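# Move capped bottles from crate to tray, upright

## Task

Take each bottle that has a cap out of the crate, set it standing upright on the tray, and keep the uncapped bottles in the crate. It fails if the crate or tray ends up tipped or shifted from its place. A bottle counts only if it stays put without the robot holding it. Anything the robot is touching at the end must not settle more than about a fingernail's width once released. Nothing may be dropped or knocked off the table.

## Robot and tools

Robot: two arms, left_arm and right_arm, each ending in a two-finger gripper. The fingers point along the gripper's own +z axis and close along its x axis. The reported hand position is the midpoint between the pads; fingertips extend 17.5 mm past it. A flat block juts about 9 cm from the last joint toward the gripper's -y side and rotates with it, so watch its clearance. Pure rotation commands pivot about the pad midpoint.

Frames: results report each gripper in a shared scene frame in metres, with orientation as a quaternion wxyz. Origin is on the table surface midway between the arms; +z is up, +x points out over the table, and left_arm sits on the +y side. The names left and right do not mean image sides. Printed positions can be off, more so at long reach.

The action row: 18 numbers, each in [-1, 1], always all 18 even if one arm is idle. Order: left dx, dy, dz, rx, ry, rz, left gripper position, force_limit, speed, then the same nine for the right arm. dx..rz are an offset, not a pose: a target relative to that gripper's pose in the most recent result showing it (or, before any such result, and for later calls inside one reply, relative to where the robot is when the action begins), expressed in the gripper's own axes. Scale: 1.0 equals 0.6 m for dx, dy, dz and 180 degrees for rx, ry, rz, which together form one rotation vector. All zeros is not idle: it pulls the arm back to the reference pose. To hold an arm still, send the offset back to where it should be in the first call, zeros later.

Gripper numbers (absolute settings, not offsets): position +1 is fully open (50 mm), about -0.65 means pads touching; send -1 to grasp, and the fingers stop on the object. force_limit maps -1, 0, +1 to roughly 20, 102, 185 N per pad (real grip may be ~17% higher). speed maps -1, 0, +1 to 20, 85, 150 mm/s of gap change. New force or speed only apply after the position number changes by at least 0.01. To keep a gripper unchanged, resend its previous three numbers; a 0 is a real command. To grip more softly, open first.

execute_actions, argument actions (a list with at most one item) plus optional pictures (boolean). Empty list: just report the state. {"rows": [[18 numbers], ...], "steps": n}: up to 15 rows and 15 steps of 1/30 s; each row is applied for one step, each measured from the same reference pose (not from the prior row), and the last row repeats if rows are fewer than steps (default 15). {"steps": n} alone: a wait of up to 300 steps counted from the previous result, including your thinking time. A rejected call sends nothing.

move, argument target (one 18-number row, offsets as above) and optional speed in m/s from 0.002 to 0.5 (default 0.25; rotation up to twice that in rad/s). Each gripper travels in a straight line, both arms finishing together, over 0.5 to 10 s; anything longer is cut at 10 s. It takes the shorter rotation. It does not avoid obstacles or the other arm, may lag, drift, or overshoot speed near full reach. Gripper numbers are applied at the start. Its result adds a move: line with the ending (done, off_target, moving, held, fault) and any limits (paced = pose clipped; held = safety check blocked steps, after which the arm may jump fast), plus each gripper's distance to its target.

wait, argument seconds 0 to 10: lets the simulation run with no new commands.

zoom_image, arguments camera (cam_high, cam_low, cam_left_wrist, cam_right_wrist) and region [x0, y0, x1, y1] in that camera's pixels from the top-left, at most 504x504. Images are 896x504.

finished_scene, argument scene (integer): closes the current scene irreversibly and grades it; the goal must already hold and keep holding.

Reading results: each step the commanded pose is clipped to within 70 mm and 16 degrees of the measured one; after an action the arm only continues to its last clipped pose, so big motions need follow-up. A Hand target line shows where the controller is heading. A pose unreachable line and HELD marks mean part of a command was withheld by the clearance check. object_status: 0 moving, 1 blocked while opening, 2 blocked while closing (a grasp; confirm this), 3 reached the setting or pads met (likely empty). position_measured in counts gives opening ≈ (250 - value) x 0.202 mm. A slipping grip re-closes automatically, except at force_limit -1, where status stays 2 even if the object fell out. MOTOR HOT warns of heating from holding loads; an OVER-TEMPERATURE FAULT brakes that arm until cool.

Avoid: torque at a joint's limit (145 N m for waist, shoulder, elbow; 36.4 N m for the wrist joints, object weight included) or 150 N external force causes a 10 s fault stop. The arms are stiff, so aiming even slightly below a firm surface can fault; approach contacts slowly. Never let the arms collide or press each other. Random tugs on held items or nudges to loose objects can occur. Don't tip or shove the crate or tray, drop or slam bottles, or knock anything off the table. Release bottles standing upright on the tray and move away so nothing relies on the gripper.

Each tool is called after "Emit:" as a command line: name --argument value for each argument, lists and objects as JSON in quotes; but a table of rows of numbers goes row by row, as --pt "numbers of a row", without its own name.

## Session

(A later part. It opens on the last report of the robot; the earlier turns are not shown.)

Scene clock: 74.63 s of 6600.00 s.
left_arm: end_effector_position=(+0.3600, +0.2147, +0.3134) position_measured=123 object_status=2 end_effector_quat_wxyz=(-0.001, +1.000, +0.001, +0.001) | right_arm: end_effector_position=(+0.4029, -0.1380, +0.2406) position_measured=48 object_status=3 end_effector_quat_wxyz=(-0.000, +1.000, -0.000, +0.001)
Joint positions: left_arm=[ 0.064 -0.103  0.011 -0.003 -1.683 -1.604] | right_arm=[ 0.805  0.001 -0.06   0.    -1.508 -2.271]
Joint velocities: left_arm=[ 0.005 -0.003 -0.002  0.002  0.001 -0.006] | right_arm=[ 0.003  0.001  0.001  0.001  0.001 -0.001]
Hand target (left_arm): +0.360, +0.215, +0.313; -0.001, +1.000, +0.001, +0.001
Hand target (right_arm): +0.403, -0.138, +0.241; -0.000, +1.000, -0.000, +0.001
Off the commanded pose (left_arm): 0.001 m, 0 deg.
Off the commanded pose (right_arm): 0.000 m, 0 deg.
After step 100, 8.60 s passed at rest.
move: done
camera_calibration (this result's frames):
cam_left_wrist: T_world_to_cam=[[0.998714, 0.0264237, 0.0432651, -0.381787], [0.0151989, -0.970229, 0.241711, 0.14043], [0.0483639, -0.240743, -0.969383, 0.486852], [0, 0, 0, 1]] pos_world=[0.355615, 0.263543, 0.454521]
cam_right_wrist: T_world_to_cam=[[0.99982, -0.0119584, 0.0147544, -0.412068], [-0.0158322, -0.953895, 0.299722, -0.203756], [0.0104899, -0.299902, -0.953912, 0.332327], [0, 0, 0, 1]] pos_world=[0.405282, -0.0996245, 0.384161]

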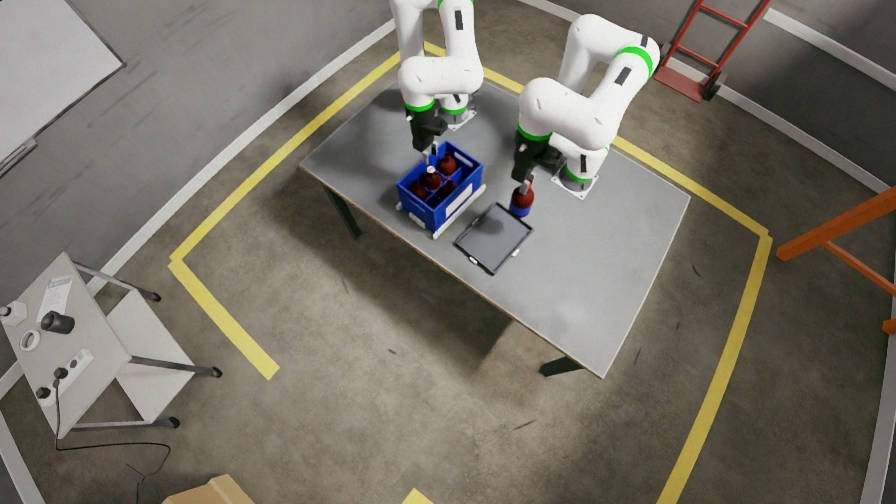

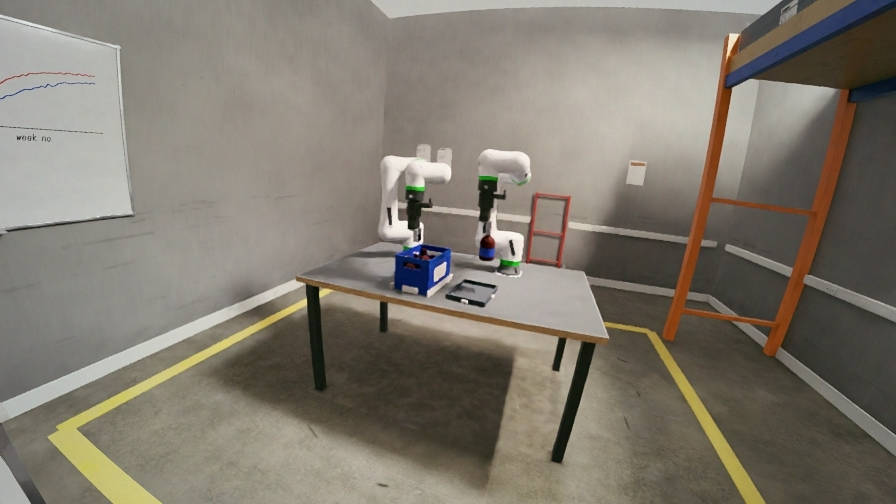

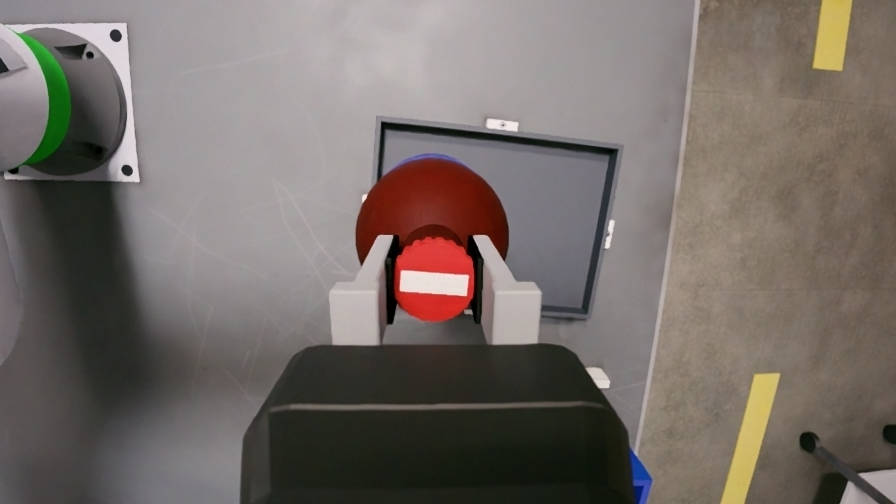

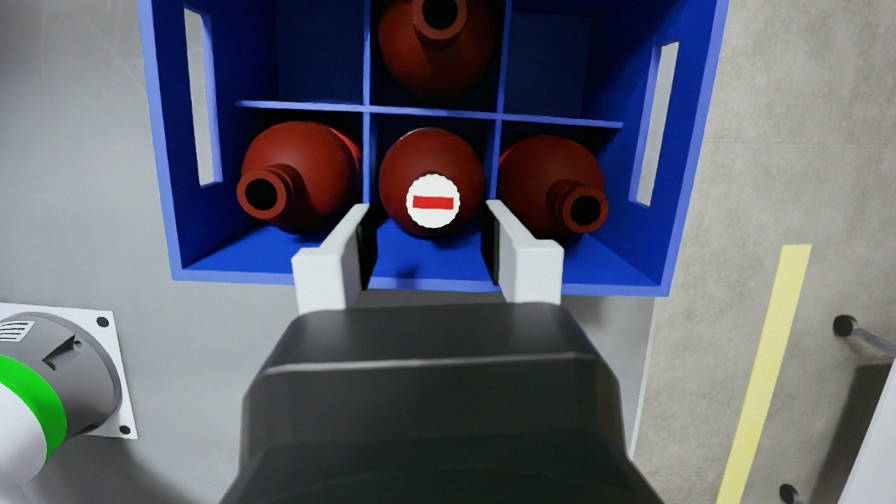

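Emit:
move --target '[0.015,0,0.245,0,0,0,-1,0,-0.5,0.0025,0,0.1427,0,0,0,0.7,0,0]' --speed 0.18

Emit:
zoom_image --camera "cam_low" --region '[440, 240, 510, 310]'

Scene clock: 79.47 s of 6600.00 s.
left_arm: end_effector_position=(+0.3694, +0.2150, +0.1666) position_measured=123 object_status=2 end_effector_quat_wxyz=(-0.001, +1.000, +0.001, +0.001) | right_arm: end_effector_position=(+0.4046, -0.1379, +0.1550) position_measured=48 object_status=3 end_effector_quat_wxyz=(-0.001, +1.000, -0.000, +0.001)
Joint positions: left_arm=[ 0.064 -0.058 -0.291 -0.003 -1.335 -1.603] | right_arm=[ 0.802  0.039 -0.223  0.    -1.306 -2.269]
Joint velocities: left_arm=[-0.     0.002 -0.002 -0.001  0.004 -0.001] | right_arm=[-0.     0.001 -0.001  0.004  0.002  0.   ]
Hand target (left_arm): +0.369, +0.215, +0.166; -0.001, +1.000, +0.001, +0.001
Hand target (right_arm): +0.405, -0.138, +0.155; -0.000, +1.000, -0.000, +0.001
Off the commanded pose (left_arm): 0.000 m, 0 deg.
Off the commanded pose (right_arm): 0.000 m, 0 deg.
move: done
camera_calibration (this result's frames):
cam_left_wrist: T_world_to_cam=[[0.998716, 0.026371, 0.0432622, -0.384847], [0.0151492, -0.970234, 0.241695, 0.176118], [0.0483481, -0.240729, -0.969388, 0.344137], [0, 0, 0, 1]] pos_world=[0.365046, 0.263868, 0.307684]
cam_right_wrist: T_world_to_cam=[[0.999821, -0.0120131, 0.0146345, -0.412435], [-0.0158467, -0.953941, 0.299575, -0.177895], [0.0103616, -0.299753, -0.953961, 0.250812], [0, 0, 0, 1]] pos_world=[0.406943, -0.0994747, 0.298594]

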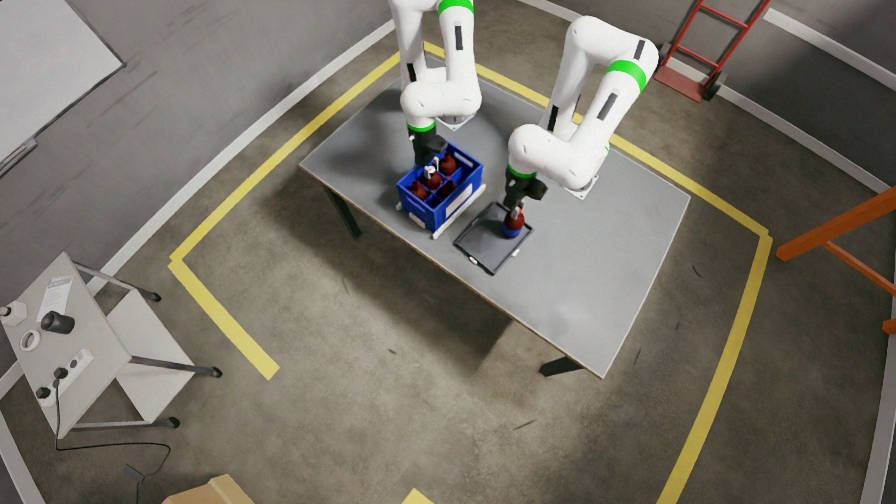

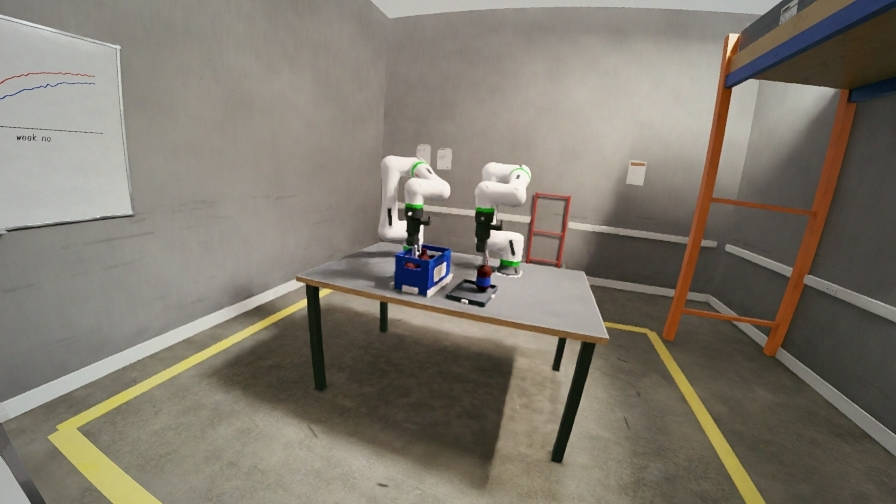

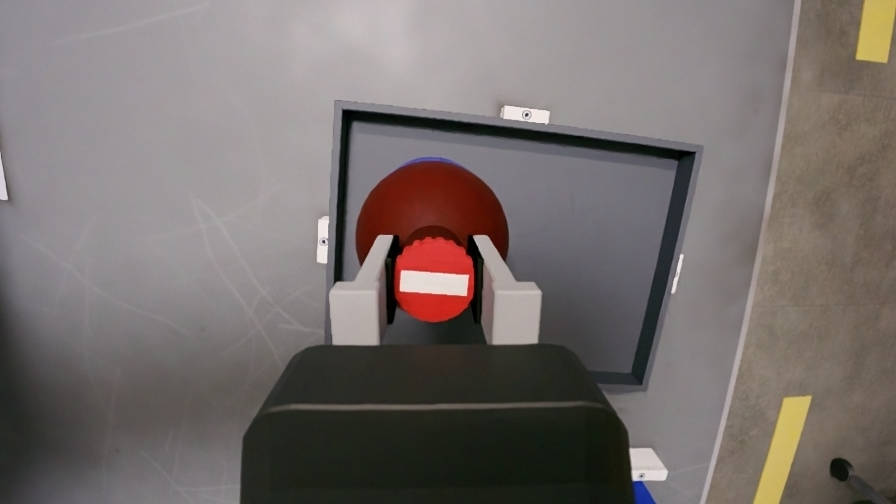

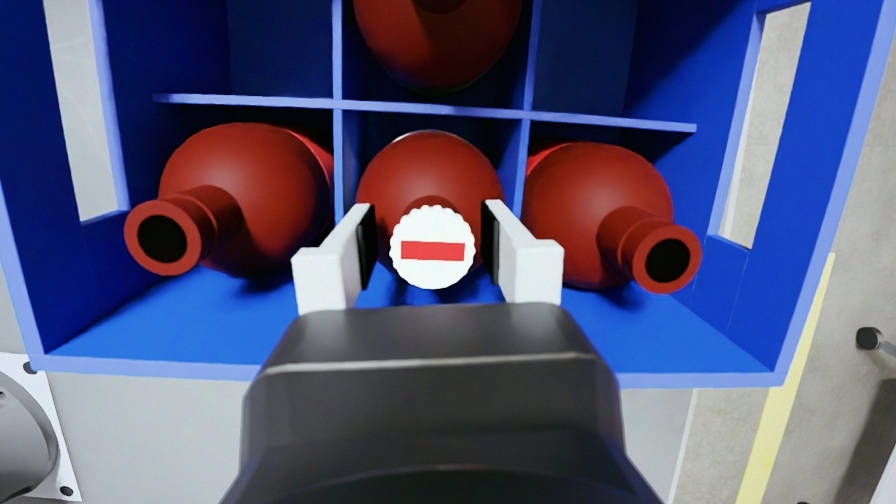

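Region (440, 240, 510, 310) of cam_low's 896x504 image, scaled by 7.200, with more detail than that image has.

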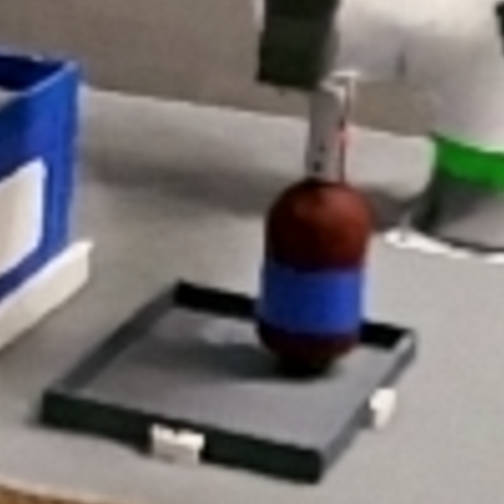

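Emit:
execute_actions --actions '[{"rows":[[0,0,0.002,0,0,0,-1,0,-0.5,0.0025,0.0025,0,0,0,0,0.7,0,0],[0,0,0.004,0,0,0,-1,0,-0.5,0.0025,0.0025,0,0,0,0,0.7,0,0],[0,0,0.006,0,0,0,-1,0,-0.5,0.0025,0.0025,0,0,0,0,-1,0,-0.5],[0,0,0.008,0,0,0,-1,0,-0.5,0.0025,0.0025,0,0,0,0,-1,0,-0.5],[0,0,0.010,0,0,0,-1,0,-0.5,0.0025,0.0025,0,0,0,0,-1,0,-0.5],[0,0,0.012,0,0,0,-1,0,-0.5,0.0025,0.0025,0,0,0,0,-1,0,-0.5],[0,0,0.014,0,0,0,-1,0,-0.5,0.0025,0.0025,0,0,0,0,-1,0,-0.5],[0,0,0.0155,0,0,0,-1,0,-0.5,0.0025,0.0025,0,0,0,0,-1,0,-0.5],[0,0,0.017,0,0,0,-1,0,-0.5,0.0025,0.0025,0,0,0,0,-1,0,-0.5],[0,0,0.018,0,0,0,-1,0,-0.5,0.0025,0.0025,0,0,0,0,-1,0,-0.5]],"steps":15}]'

Emit:
zoom_image --camera "cam_low" --region '[460, 265, 505, 305]'

Scene clock: 83.97 s of 6600.00 s.
left_arm: end_effector_position=(+0.3694, +0.2151, +0.1562) position_measured=123 object_status=2 end_effector_quat_wxyz=(-0.001, +1.000, +0.001, +0.001) | right_arm: end_effector_position=(+0.4061, -0.1394, +0.1550) position_measured=124 object_status=0 end_effector_quat_wxyz=(-0.000, +1.000, -0.000, +0.001)
Joint positions: left_arm=[ 0.064 -0.051 -0.31  -0.003 -1.31  -1.603] | right_arm=[ 0.798  0.041 -0.221  0.    -1.306 -2.264]
Joint velocities: left_arm=[-0.     0.003 -0.007 -0.     0.01  -0.   ] | right_arm=[ 0.    -0.001 -0.    -0.003 -0.     0.001]
Hand target (left_arm): +0.369, +0.215, +0.156; -0.001, +1.000, +0.001, +0.001
Hand target (right_arm): +0.406, -0.139, +0.155; -0.001, +1.000, -0.000, +0.001
Off the commanded pose (left_arm): 0.000 m, 0 deg.
Off the commanded pose (right_arm): 0.000 m, 0 deg.
Steps of this call (steps 1 to 120: nothing new was sent; steps 121 to 135: all 15 steps of this action). Readings (end_effector_position | what the end effector reports):
121: left_arm (+0.3695, +0.2150, +0.1664) | right_arm (+0.4047, -0.1380, +0.1550) | left_arm position_measured=123 object_status=2 | right_arm position_measured=48 object_status=3
122: left_arm (+0.3695, +0.2150, +0.1661) | right_arm (+0.4049, -0.1384, +0.1548) | left_arm position_measured=123 object_status=2 | right_arm position_measured=48 object_status=3
124: left_arm (+0.3694, +0.2151, +0.1647) | right_arm (+0.4056, -0.1390, +0.1549) | left_arm position_measured=123 object_status=2 | right_arm position_measured=61 object_status=0
128: left_arm (+0.3694, +0.2151, +0.1606) | right_arm (+0.4061, -0.1393, +0.1550) | left_arm position_measured=123 object_status=2 | right_arm position_measured=96 object_status=0
135: the state above
camera_calibration (this result's frames):
cam_left_wrist: T_world_to_cam=[[0.998715, 0.0263912, 0.0432565, -0.384435], [0.0151724, -0.970244, 0.241652, 0.178691], [0.0483469, -0.240686, -0.969398, 0.334037], [0, 0, 0, 1]] pos_world=[0.36508, 0.263918, 0.297263]
cam_right_wrist: T_world_to_cam=[[0.99982, -0.0119764, 0.0147068, -0.413976], [-0.0158344, -0.953913, 0.299666, -0.17934], [0.0104401, -0.299845, -0.953931, 0.2503], [0, 0, 0, 1]] pos_world=[0.408449, -0.100982, 0.298599]

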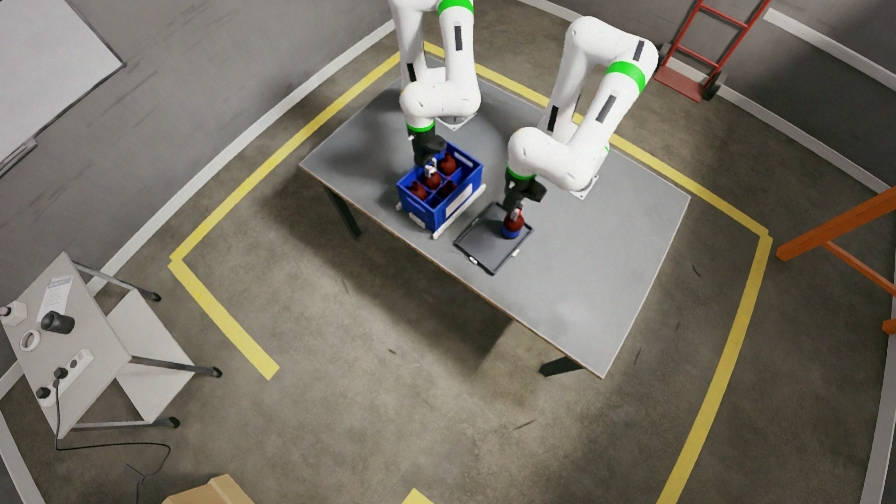

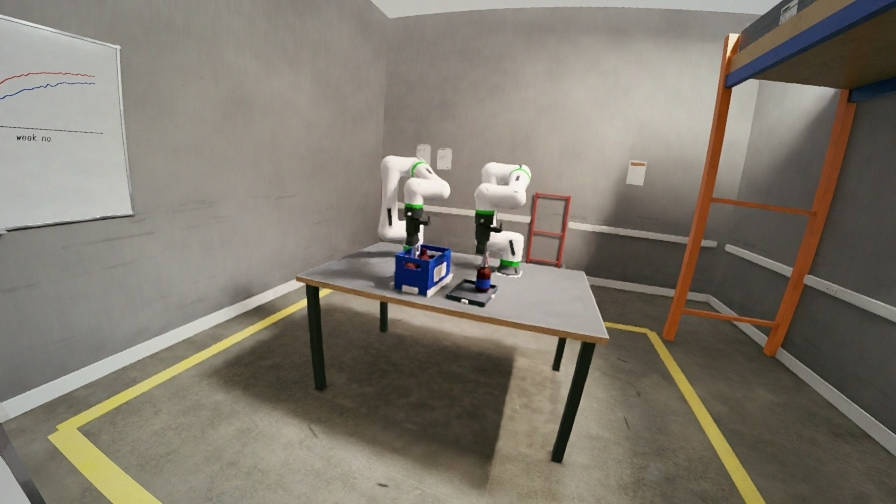

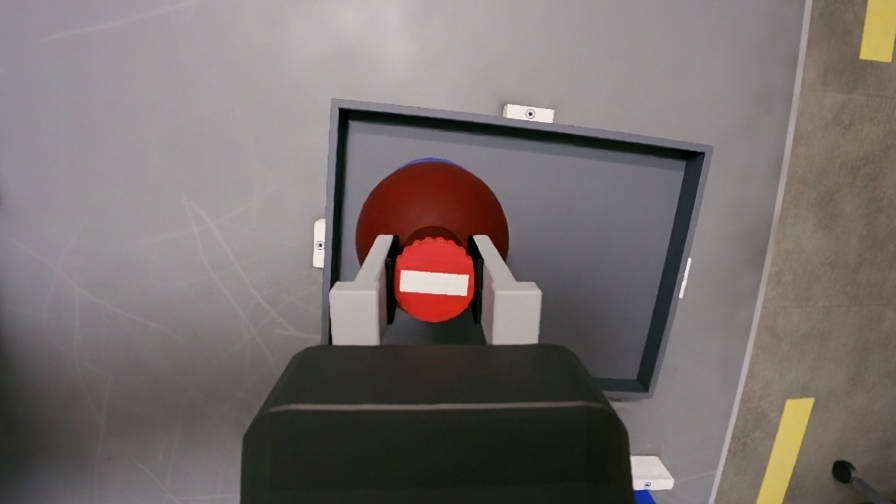

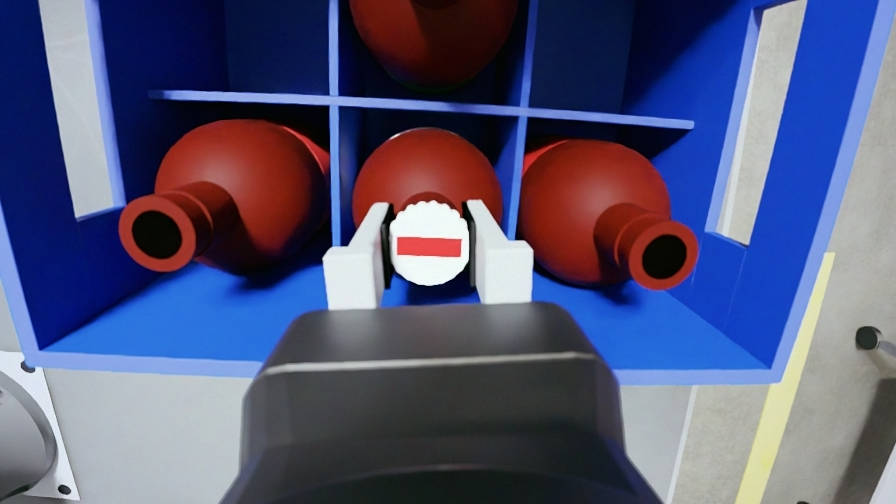

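Region (460, 265, 505, 305) of cam_low's 896x504 image, scaled by 11.200, with more detail than that image has.

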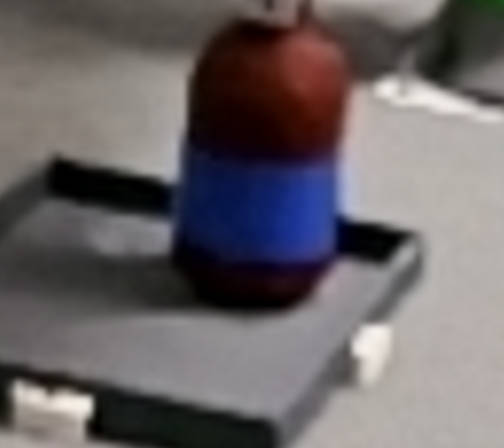

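Emit:
move --target '[0,0,0.0045,0,0,0,-1,0,-0.5,0,0,-0.16,0,0,0,-1,0,-0.5]' --speed 0.15

Emit:
zoom_image --camera "cam_low" --region '[460, 265, 505, 305]'

Scene clock: 87.27 s of 6600.00 s.
left_arm: end_effector_position=(+0.3695, +0.2150, +0.1535) position_measured=123 object_status=2 end_effector_quat_wxyz=(-0.001, +1.000, +0.001, +0.001) | right_arm: end_effector_position=(+0.4059, -0.1396, +0.2509) position_measured=124 object_status=2 end_effector_quat_wxyz=(-0.000, +1.000, -0.000, +0.001)
Joint positions: left_arm=[ 0.064 -0.05  -0.315 -0.003 -1.303 -1.603] | right_arm=[ 0.798  0.005 -0.032  0.    -1.532 -2.264]
Joint velocities: left_arm=[ 0.     0.    -0.    -0.     0.001 -0.001] | right_arm=[-0.     0.001  0.004 -0.001 -0.005  0.003]
Hand target (left_arm): +0.369, +0.215, +0.153; -0.001, +1.000, +0.001, +0.001
Hand target (right_arm): +0.406, -0.140, +0.251; -0.000, +1.000, -0.000, +0.001
Off the commanded pose (left_arm): 0.000 m, 0 deg.
Off the commanded pose (right_arm): 0.000 m, 0 deg.
move: done
camera_calibration (this result's frames):
cam_left_wrist: T_world_to_cam=[[0.998716, 0.0263542, 0.0432577, -0.384316], [0.0151337, -0.970233, 0.241701, 0.179315], [0.0483399, -0.240736, -0.969386, 0.331432], [0, 0, 0, 1]] pos_world=[0.365087, 0.263893, 0.294569]
cam_right_wrist: T_world_to_cam=[[0.999816, -0.0122312, 0.0147846, -0.415234], [-0.0161008, -0.953908, 0.299666, -0.20813], [0.0104379, -0.299849, -0.95393, 0.341708], [0, 0, 0, 1]] pos_world=[0.40824, -0.101155, 0.394474]

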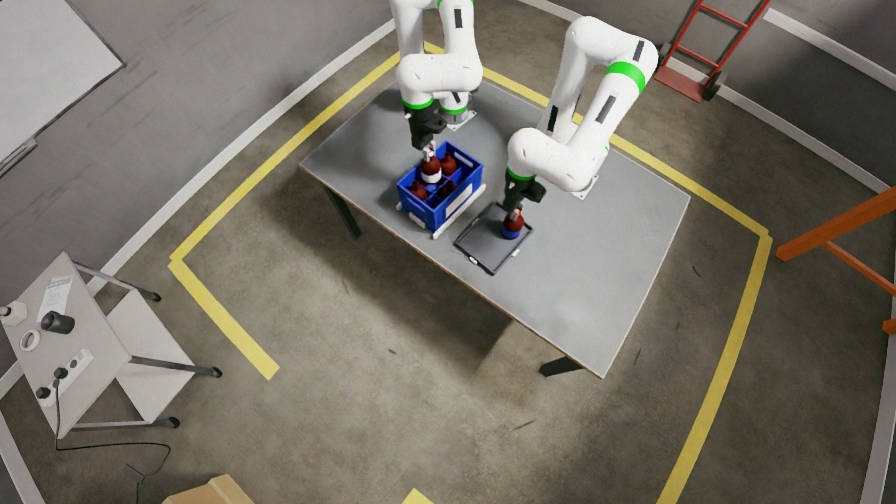

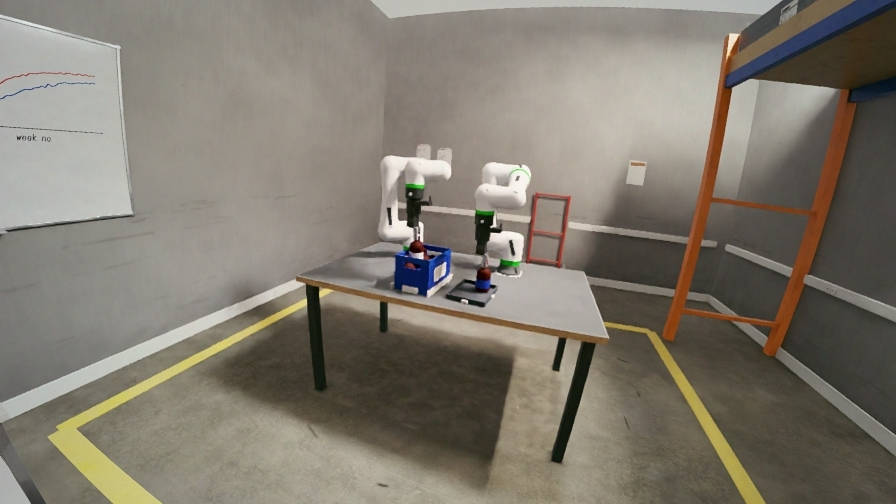

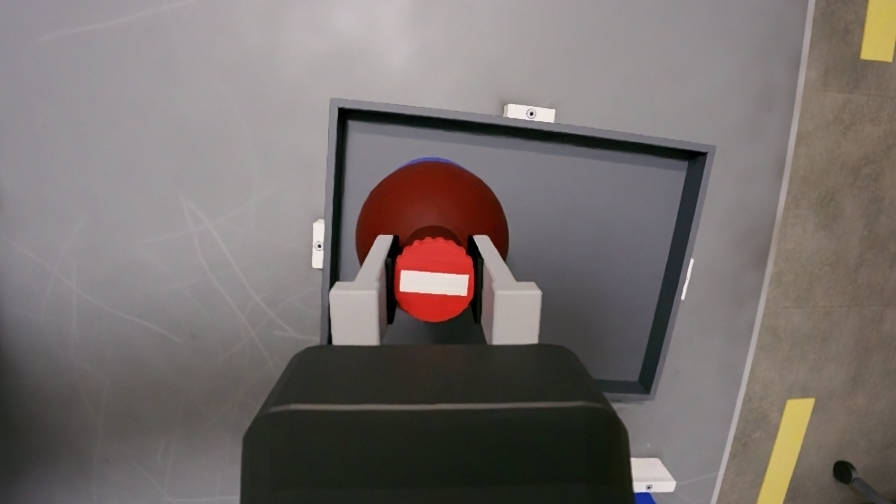

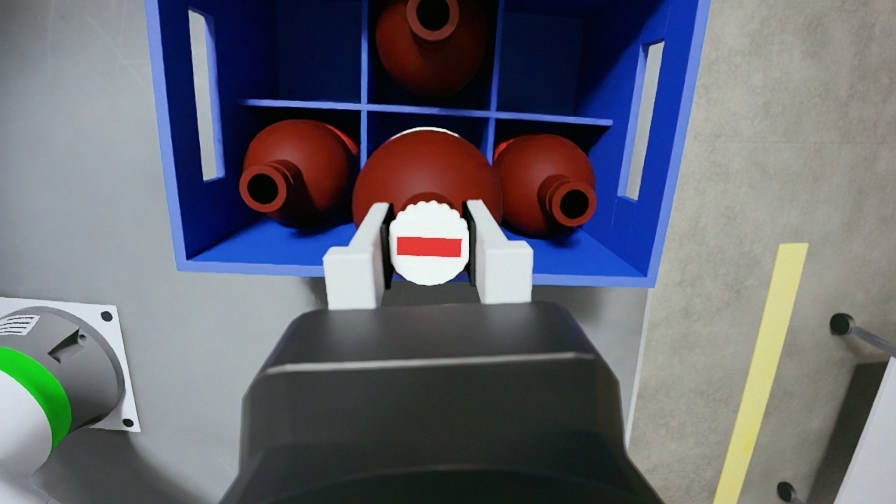

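Region (460, 265, 505, 305) of cam_low's 896x504 image, scaled by 11.200, with more detail than that image has.

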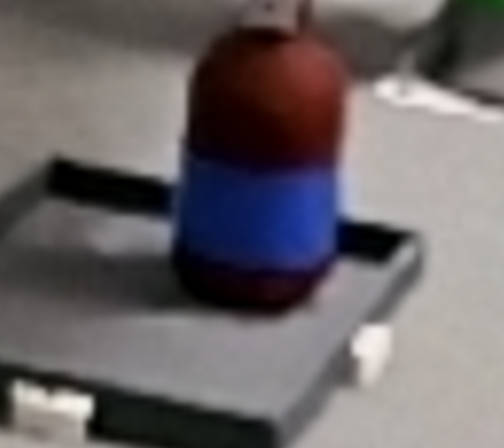

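Emit:
execute_actions --actions '[{"rows":[[0,0,0.001,0,0,0,-1,0,-0.5,0,0,-0.003,0,0,0,-1,0,-0.5],[0,0,0.002,0,0,0,-1,0,-0.5,0,0,-0.008,0,0,0,-1,0,-0.5],[0,0,0.0025,0,0,0,-1,0,-0.5,0,0,-0.015,0,0,0,-1,0,-0.5],[0,0,0.0025,0,0,0,-1,0,-0.5,0,0,-0.023,0,0,0,-1,0,-0.5],[0,0,0.0025,0,0,0,-1,0,-0.5,0,0,-0.031,0,0,0,-1,0,-0.5],[0,0,0.0025,0,0,0,-1,0,-0.5,0,0,-0.039,0,0,0,-1,0,-0.5],[0,0,0.0025,0,0,0,-1,0,-0.5,0,0,-0.047,0,0,0,-1,0,-0.5],[0,0,0.0025,0,0,0,-1,0,-0.5,0,0,-0.055,0,0,0,-1,0,-0.5],[0,0,0.0025,0,0,0,0.8,0,-0.5,0,0,-0.062,0,0,0,-1,0,-0.5],[0,0,0.0025,0,0,0,0.8,0,-0.5,0,0,-0.067,0,0,0,-1,0,-0.5],[0,0,0.0025,0,0,0,0.8,0,-0.5,0,0,-0.07,0,0,0,-1,0,-0.5]],"steps":15}]'

Emit:
zoom_image --camera "cam_low" --region '[460, 265, 505, 305]'

Scene clock: 94.47 s of 6600.00 s.
left_arm: end_effector_position=(+0.3695, +0.2151, +0.1520) position_measured=67 object_status=0 end_effector_quat_wxyz=(-0.001, +1.000, +0.001, +0.001) | right_arm: end_effector_position=(+0.4058, -0.1397, +0.2907) position_measured=124 object_status=2 end_effector_quat_wxyz=(-0.001, +1.000, -0.000, +0.001)
Joint positions: left_arm=[ 0.064 -0.049 -0.318 -0.003 -1.3   -1.603] | right_arm=[ 0.798  0.005  0.06   0.001 -1.623 -2.265]
Joint velocities: left_arm=[ 0.    -0.    -0.    -0.001 -0.001 -0.001] | right_arm=[-0.001  0.014  0.084  0.    -0.082 -0.001]
Hand target (left_arm): +0.369, +0.215, +0.152; -0.001, +1.000, +0.001, +0.001
Hand target (right_arm): +0.406, -0.140, +0.293; -0.000, +1.000, -0.000, +0.001
Off the commanded pose (left_arm): 0.000 m, 0 deg.
Off the commanded pose (right_arm): 0.002 m, 0 deg.
Steps of this call (steps 1 to 120: nothing new was sent; then 2.70 s passed at rest; steps 121 to 135: all 15 steps of this action). Readings (end_effector_position | what the end effector reports):
121: left_arm (+0.3695, +0.2151, +0.1534) | right_arm (+0.4059, -0.1395, +0.2511) | left_arm position_measured=123 object_status=2 | right_arm position_measured=124 object_status=2
122: left_arm (+0.3695, +0.2151, +0.1533) | right_arm (+0.4059, -0.1395, +0.2516) | left_arm position_measured=123 object_status=2 | right_arm position_measured=124 object_status=2
124: left_arm (+0.3695, +0.2151, +0.1526) | right_arm (+0.4059, -0.1395, +0.2544) | left_arm position_measured=123 object_status=2 | right_arm position_measured=124 object_status=2
128: left_arm (+0.3695, +0.2151, +0.1521) | right_arm (+0.4058, -0.1396, +0.2676) | left_arm position_measured=123 object_status=2 | right_arm position_measured=124 object_status=2
135: the state above
camera_calibration (this result's frames):
cam_left_wrist: T_world_to_cam=[[0.998713, 0.0263852, 0.0433061, -0.38428], [0.0151546, -0.970245, 0.241652, 0.179712], [0.0483936, -0.240685, -0.969396, 0.329979], [0, 0, 0, 1]] pos_world=[0.365093, 0.263925, 0.293094]
cam_right_wrist: T_world_to_cam=[[0.999799, -0.0122627, 0.0158394, -0.416022], [-0.0164434, -0.954004, 0.299341, -0.219975], [0.0114402, -0.299542, -0.954015, 0.379295], [0, 0, 0, 1]] pos_world=[0.407982, -0.101344, 0.434291]

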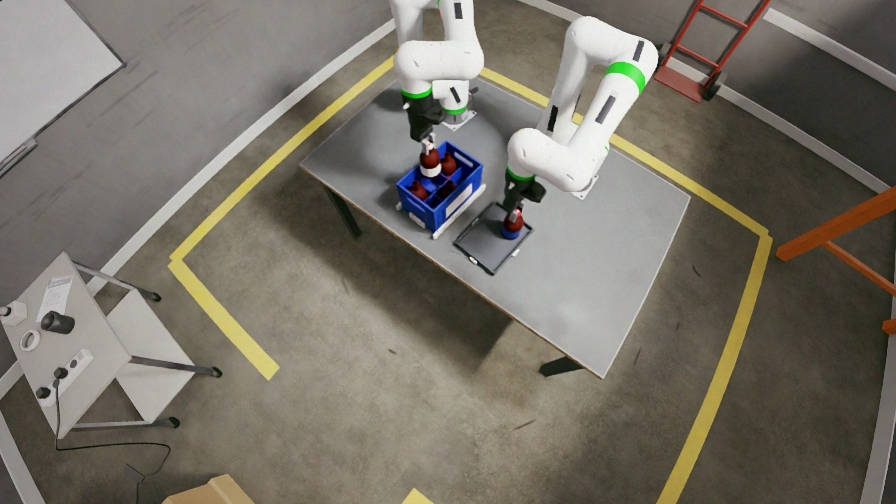

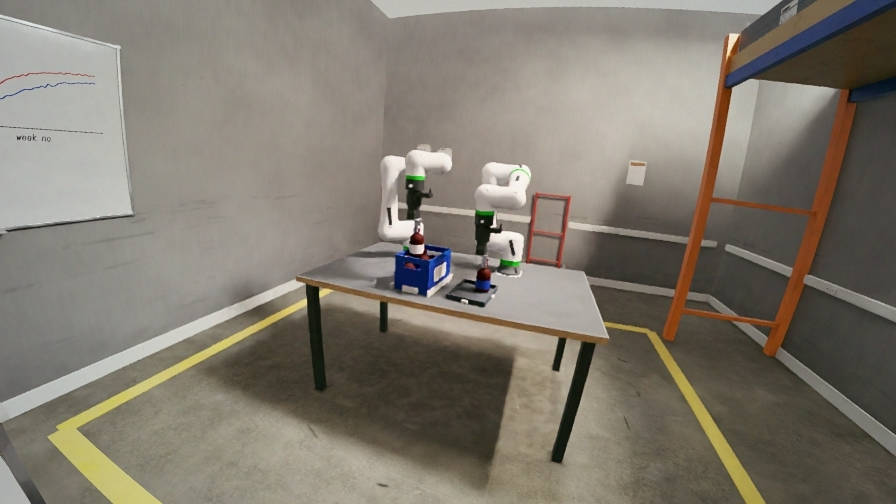

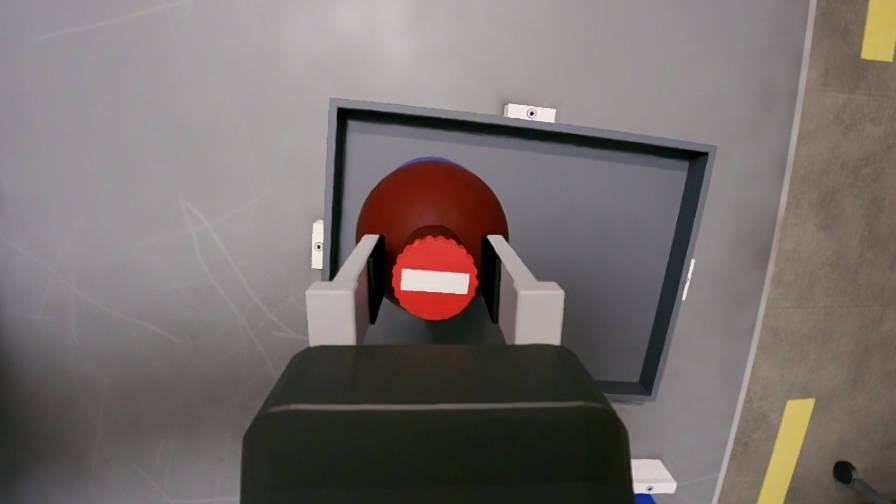

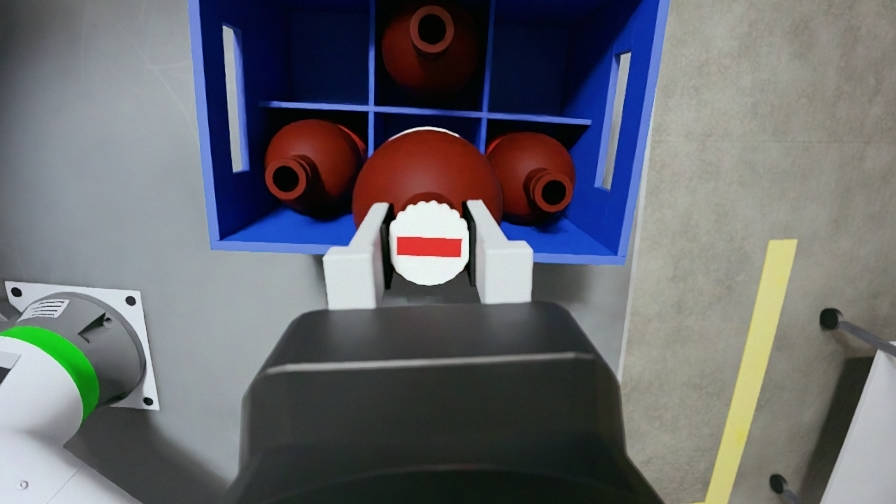

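Region (460, 265, 505, 305) of cam_low's 896x504 image, scaled by 11.200, with more detail than that image has.

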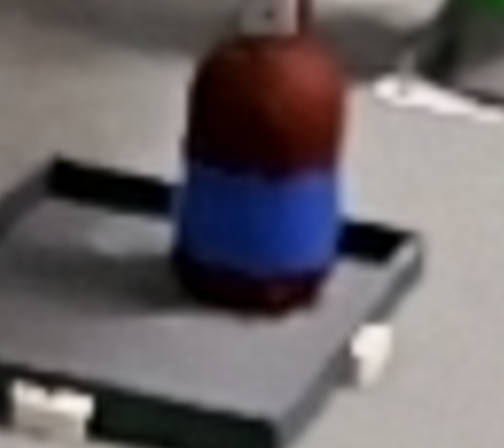

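Emit:
move --target '[0,0,-0.09,0,0,0,0.8,0,-0.5,0,0,-0.088,0,0,0,-1,0,-0.5]' --speed 0.2

Emit:
move --target '[-0.06,-0.56,-0.05,0,0,0,0.8,0,-0.5,0.075,-0.345,0.005,0,0,0,-1,0,-0.5]' --speed 0.35

Scene clock: 100.57 s of 6600.00 s.
left_arm: end_effector_position=(+0.3693, +0.2149, +0.2059) position_measured=32 object_status=3 end_effector_quat_wxyz=(-0.001, +1.000, +0.001, +0.001) | right_arm: end_effector_position=(+0.4056, -0.1398, +0.3434) position_measured=124 object_status=2 end_effector_quat_wxyz=(-0.001, +1.000, -0.000, +0.001)
Joint positions: left_arm=[ 0.064 -0.077 -0.216 -0.003 -1.43  -1.603] | right_arm=[ 0.798  0.019  0.198  0.001 -1.747 -2.265]
Joint velocities: left_arm=[-0.     0.     0.003 -0.    -0.004  0.001] | right_arm=[-0.     0.002  0.004 -0.001 -0.002  0.   ]
Hand target (left_arm): +0.369, +0.215, +0.206; -0.001, +1.000, +0.001, +0.001
Hand target (right_arm): +0.406, -0.140, +0.344; -0.001, +1.000, -0.000, +0.001
Off the commanded pose (left_arm): 0.000 m, 0 deg.
Off the commanded pose (right_arm): 0.000 m, 0 deg.
After step 120, 1.23 s passed at rest.
move: done
camera_calibration (this result's frames):
cam_left_wrist: T_world_to_cam=[[0.998716, 0.0262789, 0.0433101, -0.386413], [0.0150496, -0.970243, 0.241667, 0.166593], [0.048372, -0.240705, -0.969392, 0.382204], [0, 0, 0, 1]] pos_world=[0.364922, 0.263788, 0.346981]
cam_right_wrist: T_world_to_cam=[[0.999797, -0.0124018, 0.0158836, -0.416705], [-0.0165898, -0.95399, 0.299378, -0.235777], [0.01144, -0.299581, -0.954002, 0.429527], [0, 0, 0, 1]] pos_world=[0.407795, -0.101419, 0.486975]

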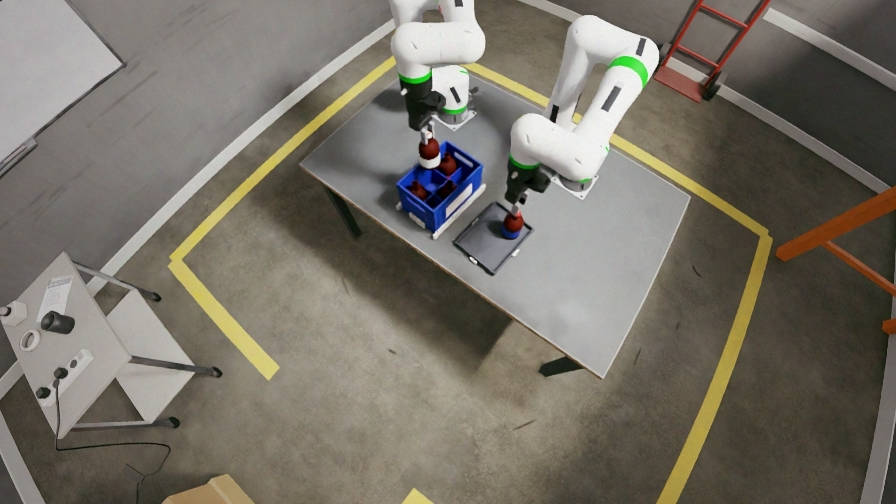

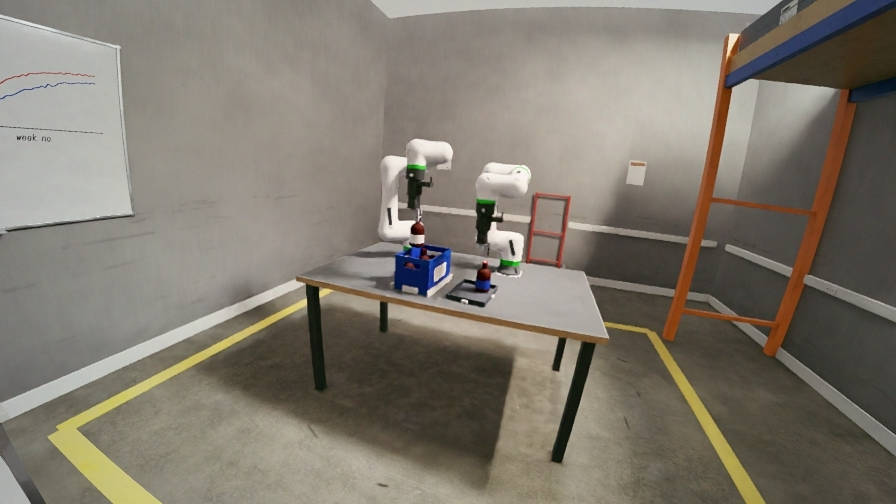

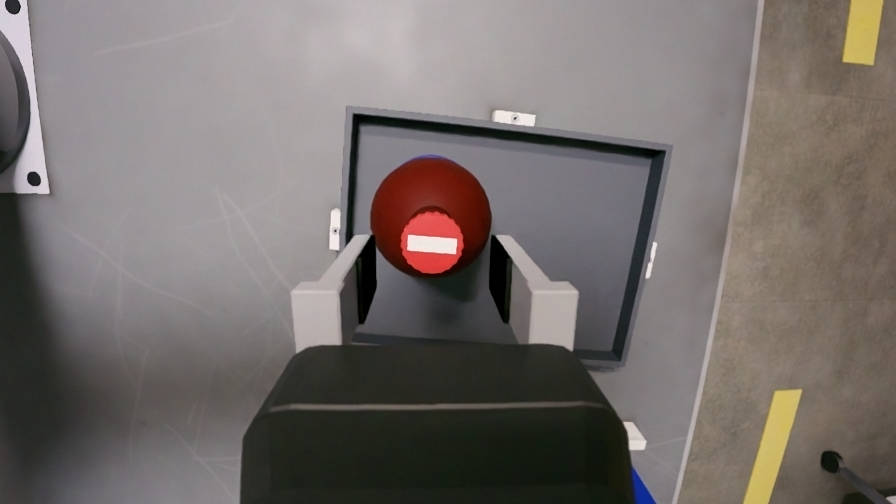

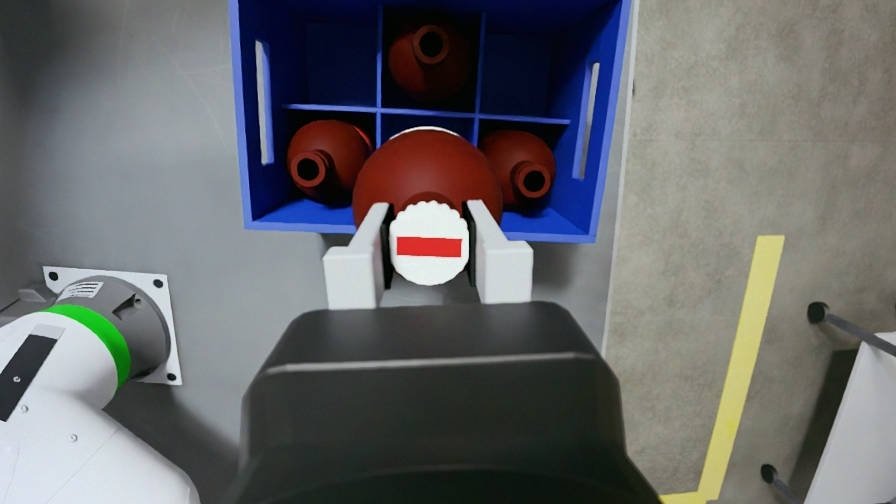

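Scene clock: 102.20 s of 6600.00 s.
left_arm: end_effector_position=(+0.3332, +0.5504, +0.2366) position_measured=32 object_status=3 end_effector_quat_wxyz=(-0.001, +1.000, +0.001, +0.001) | right_arm: end_effector_position=(+0.4506, +0.0671, +0.3408) position_measured=124 object_status=2 end_effector_quat_wxyz=(-0.001, +1.000, -0.000, +0.001)
Joint positions: left_arm=[ 0.885 -0.062 -0.131  0.    -1.499 -2.425] | right_arm=[ 1.018  0.422  0.68   0.001 -1.826 -2.484]
Joint velocities: left_arm=[ 0.002  0.004  0.003  0.002 -0.001 -0.003] | right_arm=[-0.001  0.003  0.004  0.002 -0.003 -0.001]
Hand target (left_arm): +0.333, +0.551, +0.237; -0.001, +1.000, +0.001, +0.001
Hand target (right_arm): +0.451, +0.067, +0.341; -0.001, +1.000, -0.000, +0.001
Off the commanded pose (left_arm): 0.001 m, 0 deg.
Off the commanded pose (right_arm): 0.000 m, 0 deg.
move: done; limits=paced
camera_calibration (this result's frames):
cam_left_wrist: T_world_to_cam=[[0.998702, 0.026387, 0.0435636, -0.360622], [0.0150609, -0.97008, 0.242317, 0.484984], [0.0486542, -0.241346, -0.969219, 0.494699], [0, 0, 0, 1]] pos_world=[0.328781, 0.599383, 0.377662]
cam_right_wrist: T_world_to_cam=[[0.999797, -0.0124021, 0.0158503, -0.459093], [-0.0165787, -0.954026, 0.299266, -0.0368395], [0.0114101, -0.299468, -0.954038, 0.488546], [0, 0, 0, 1]] pos_world=[0.452815, 0.105464, 0.484393]

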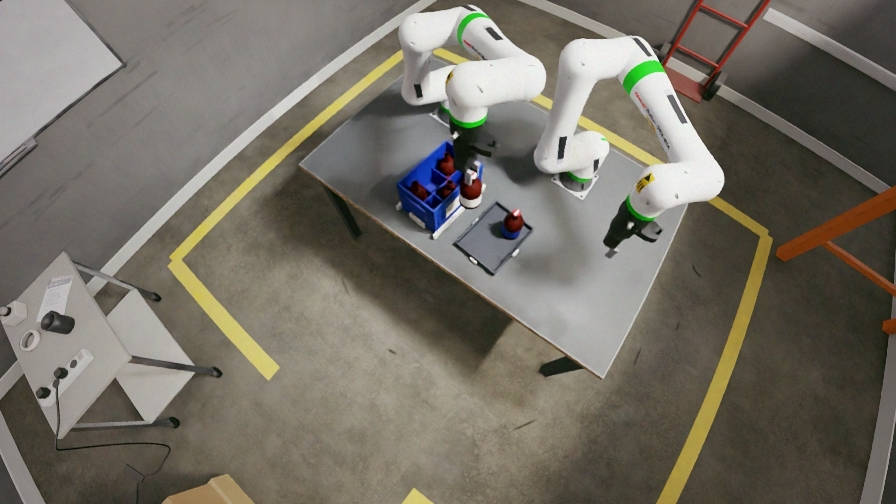

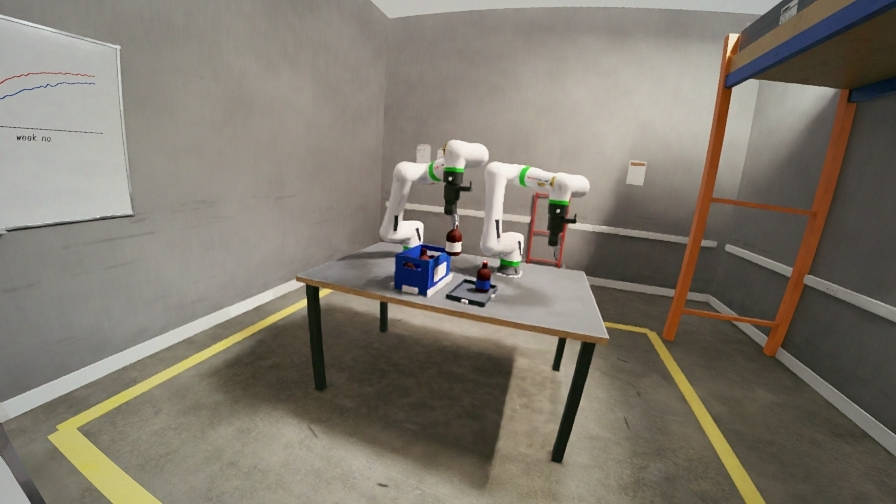

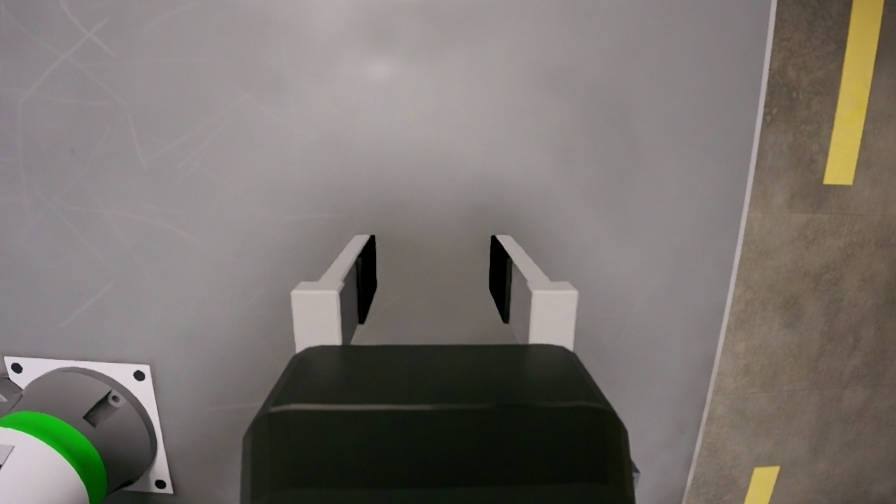

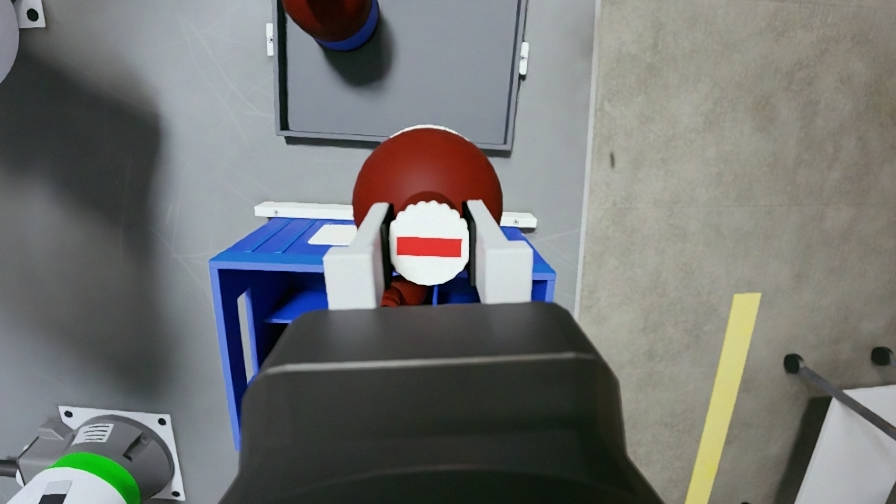

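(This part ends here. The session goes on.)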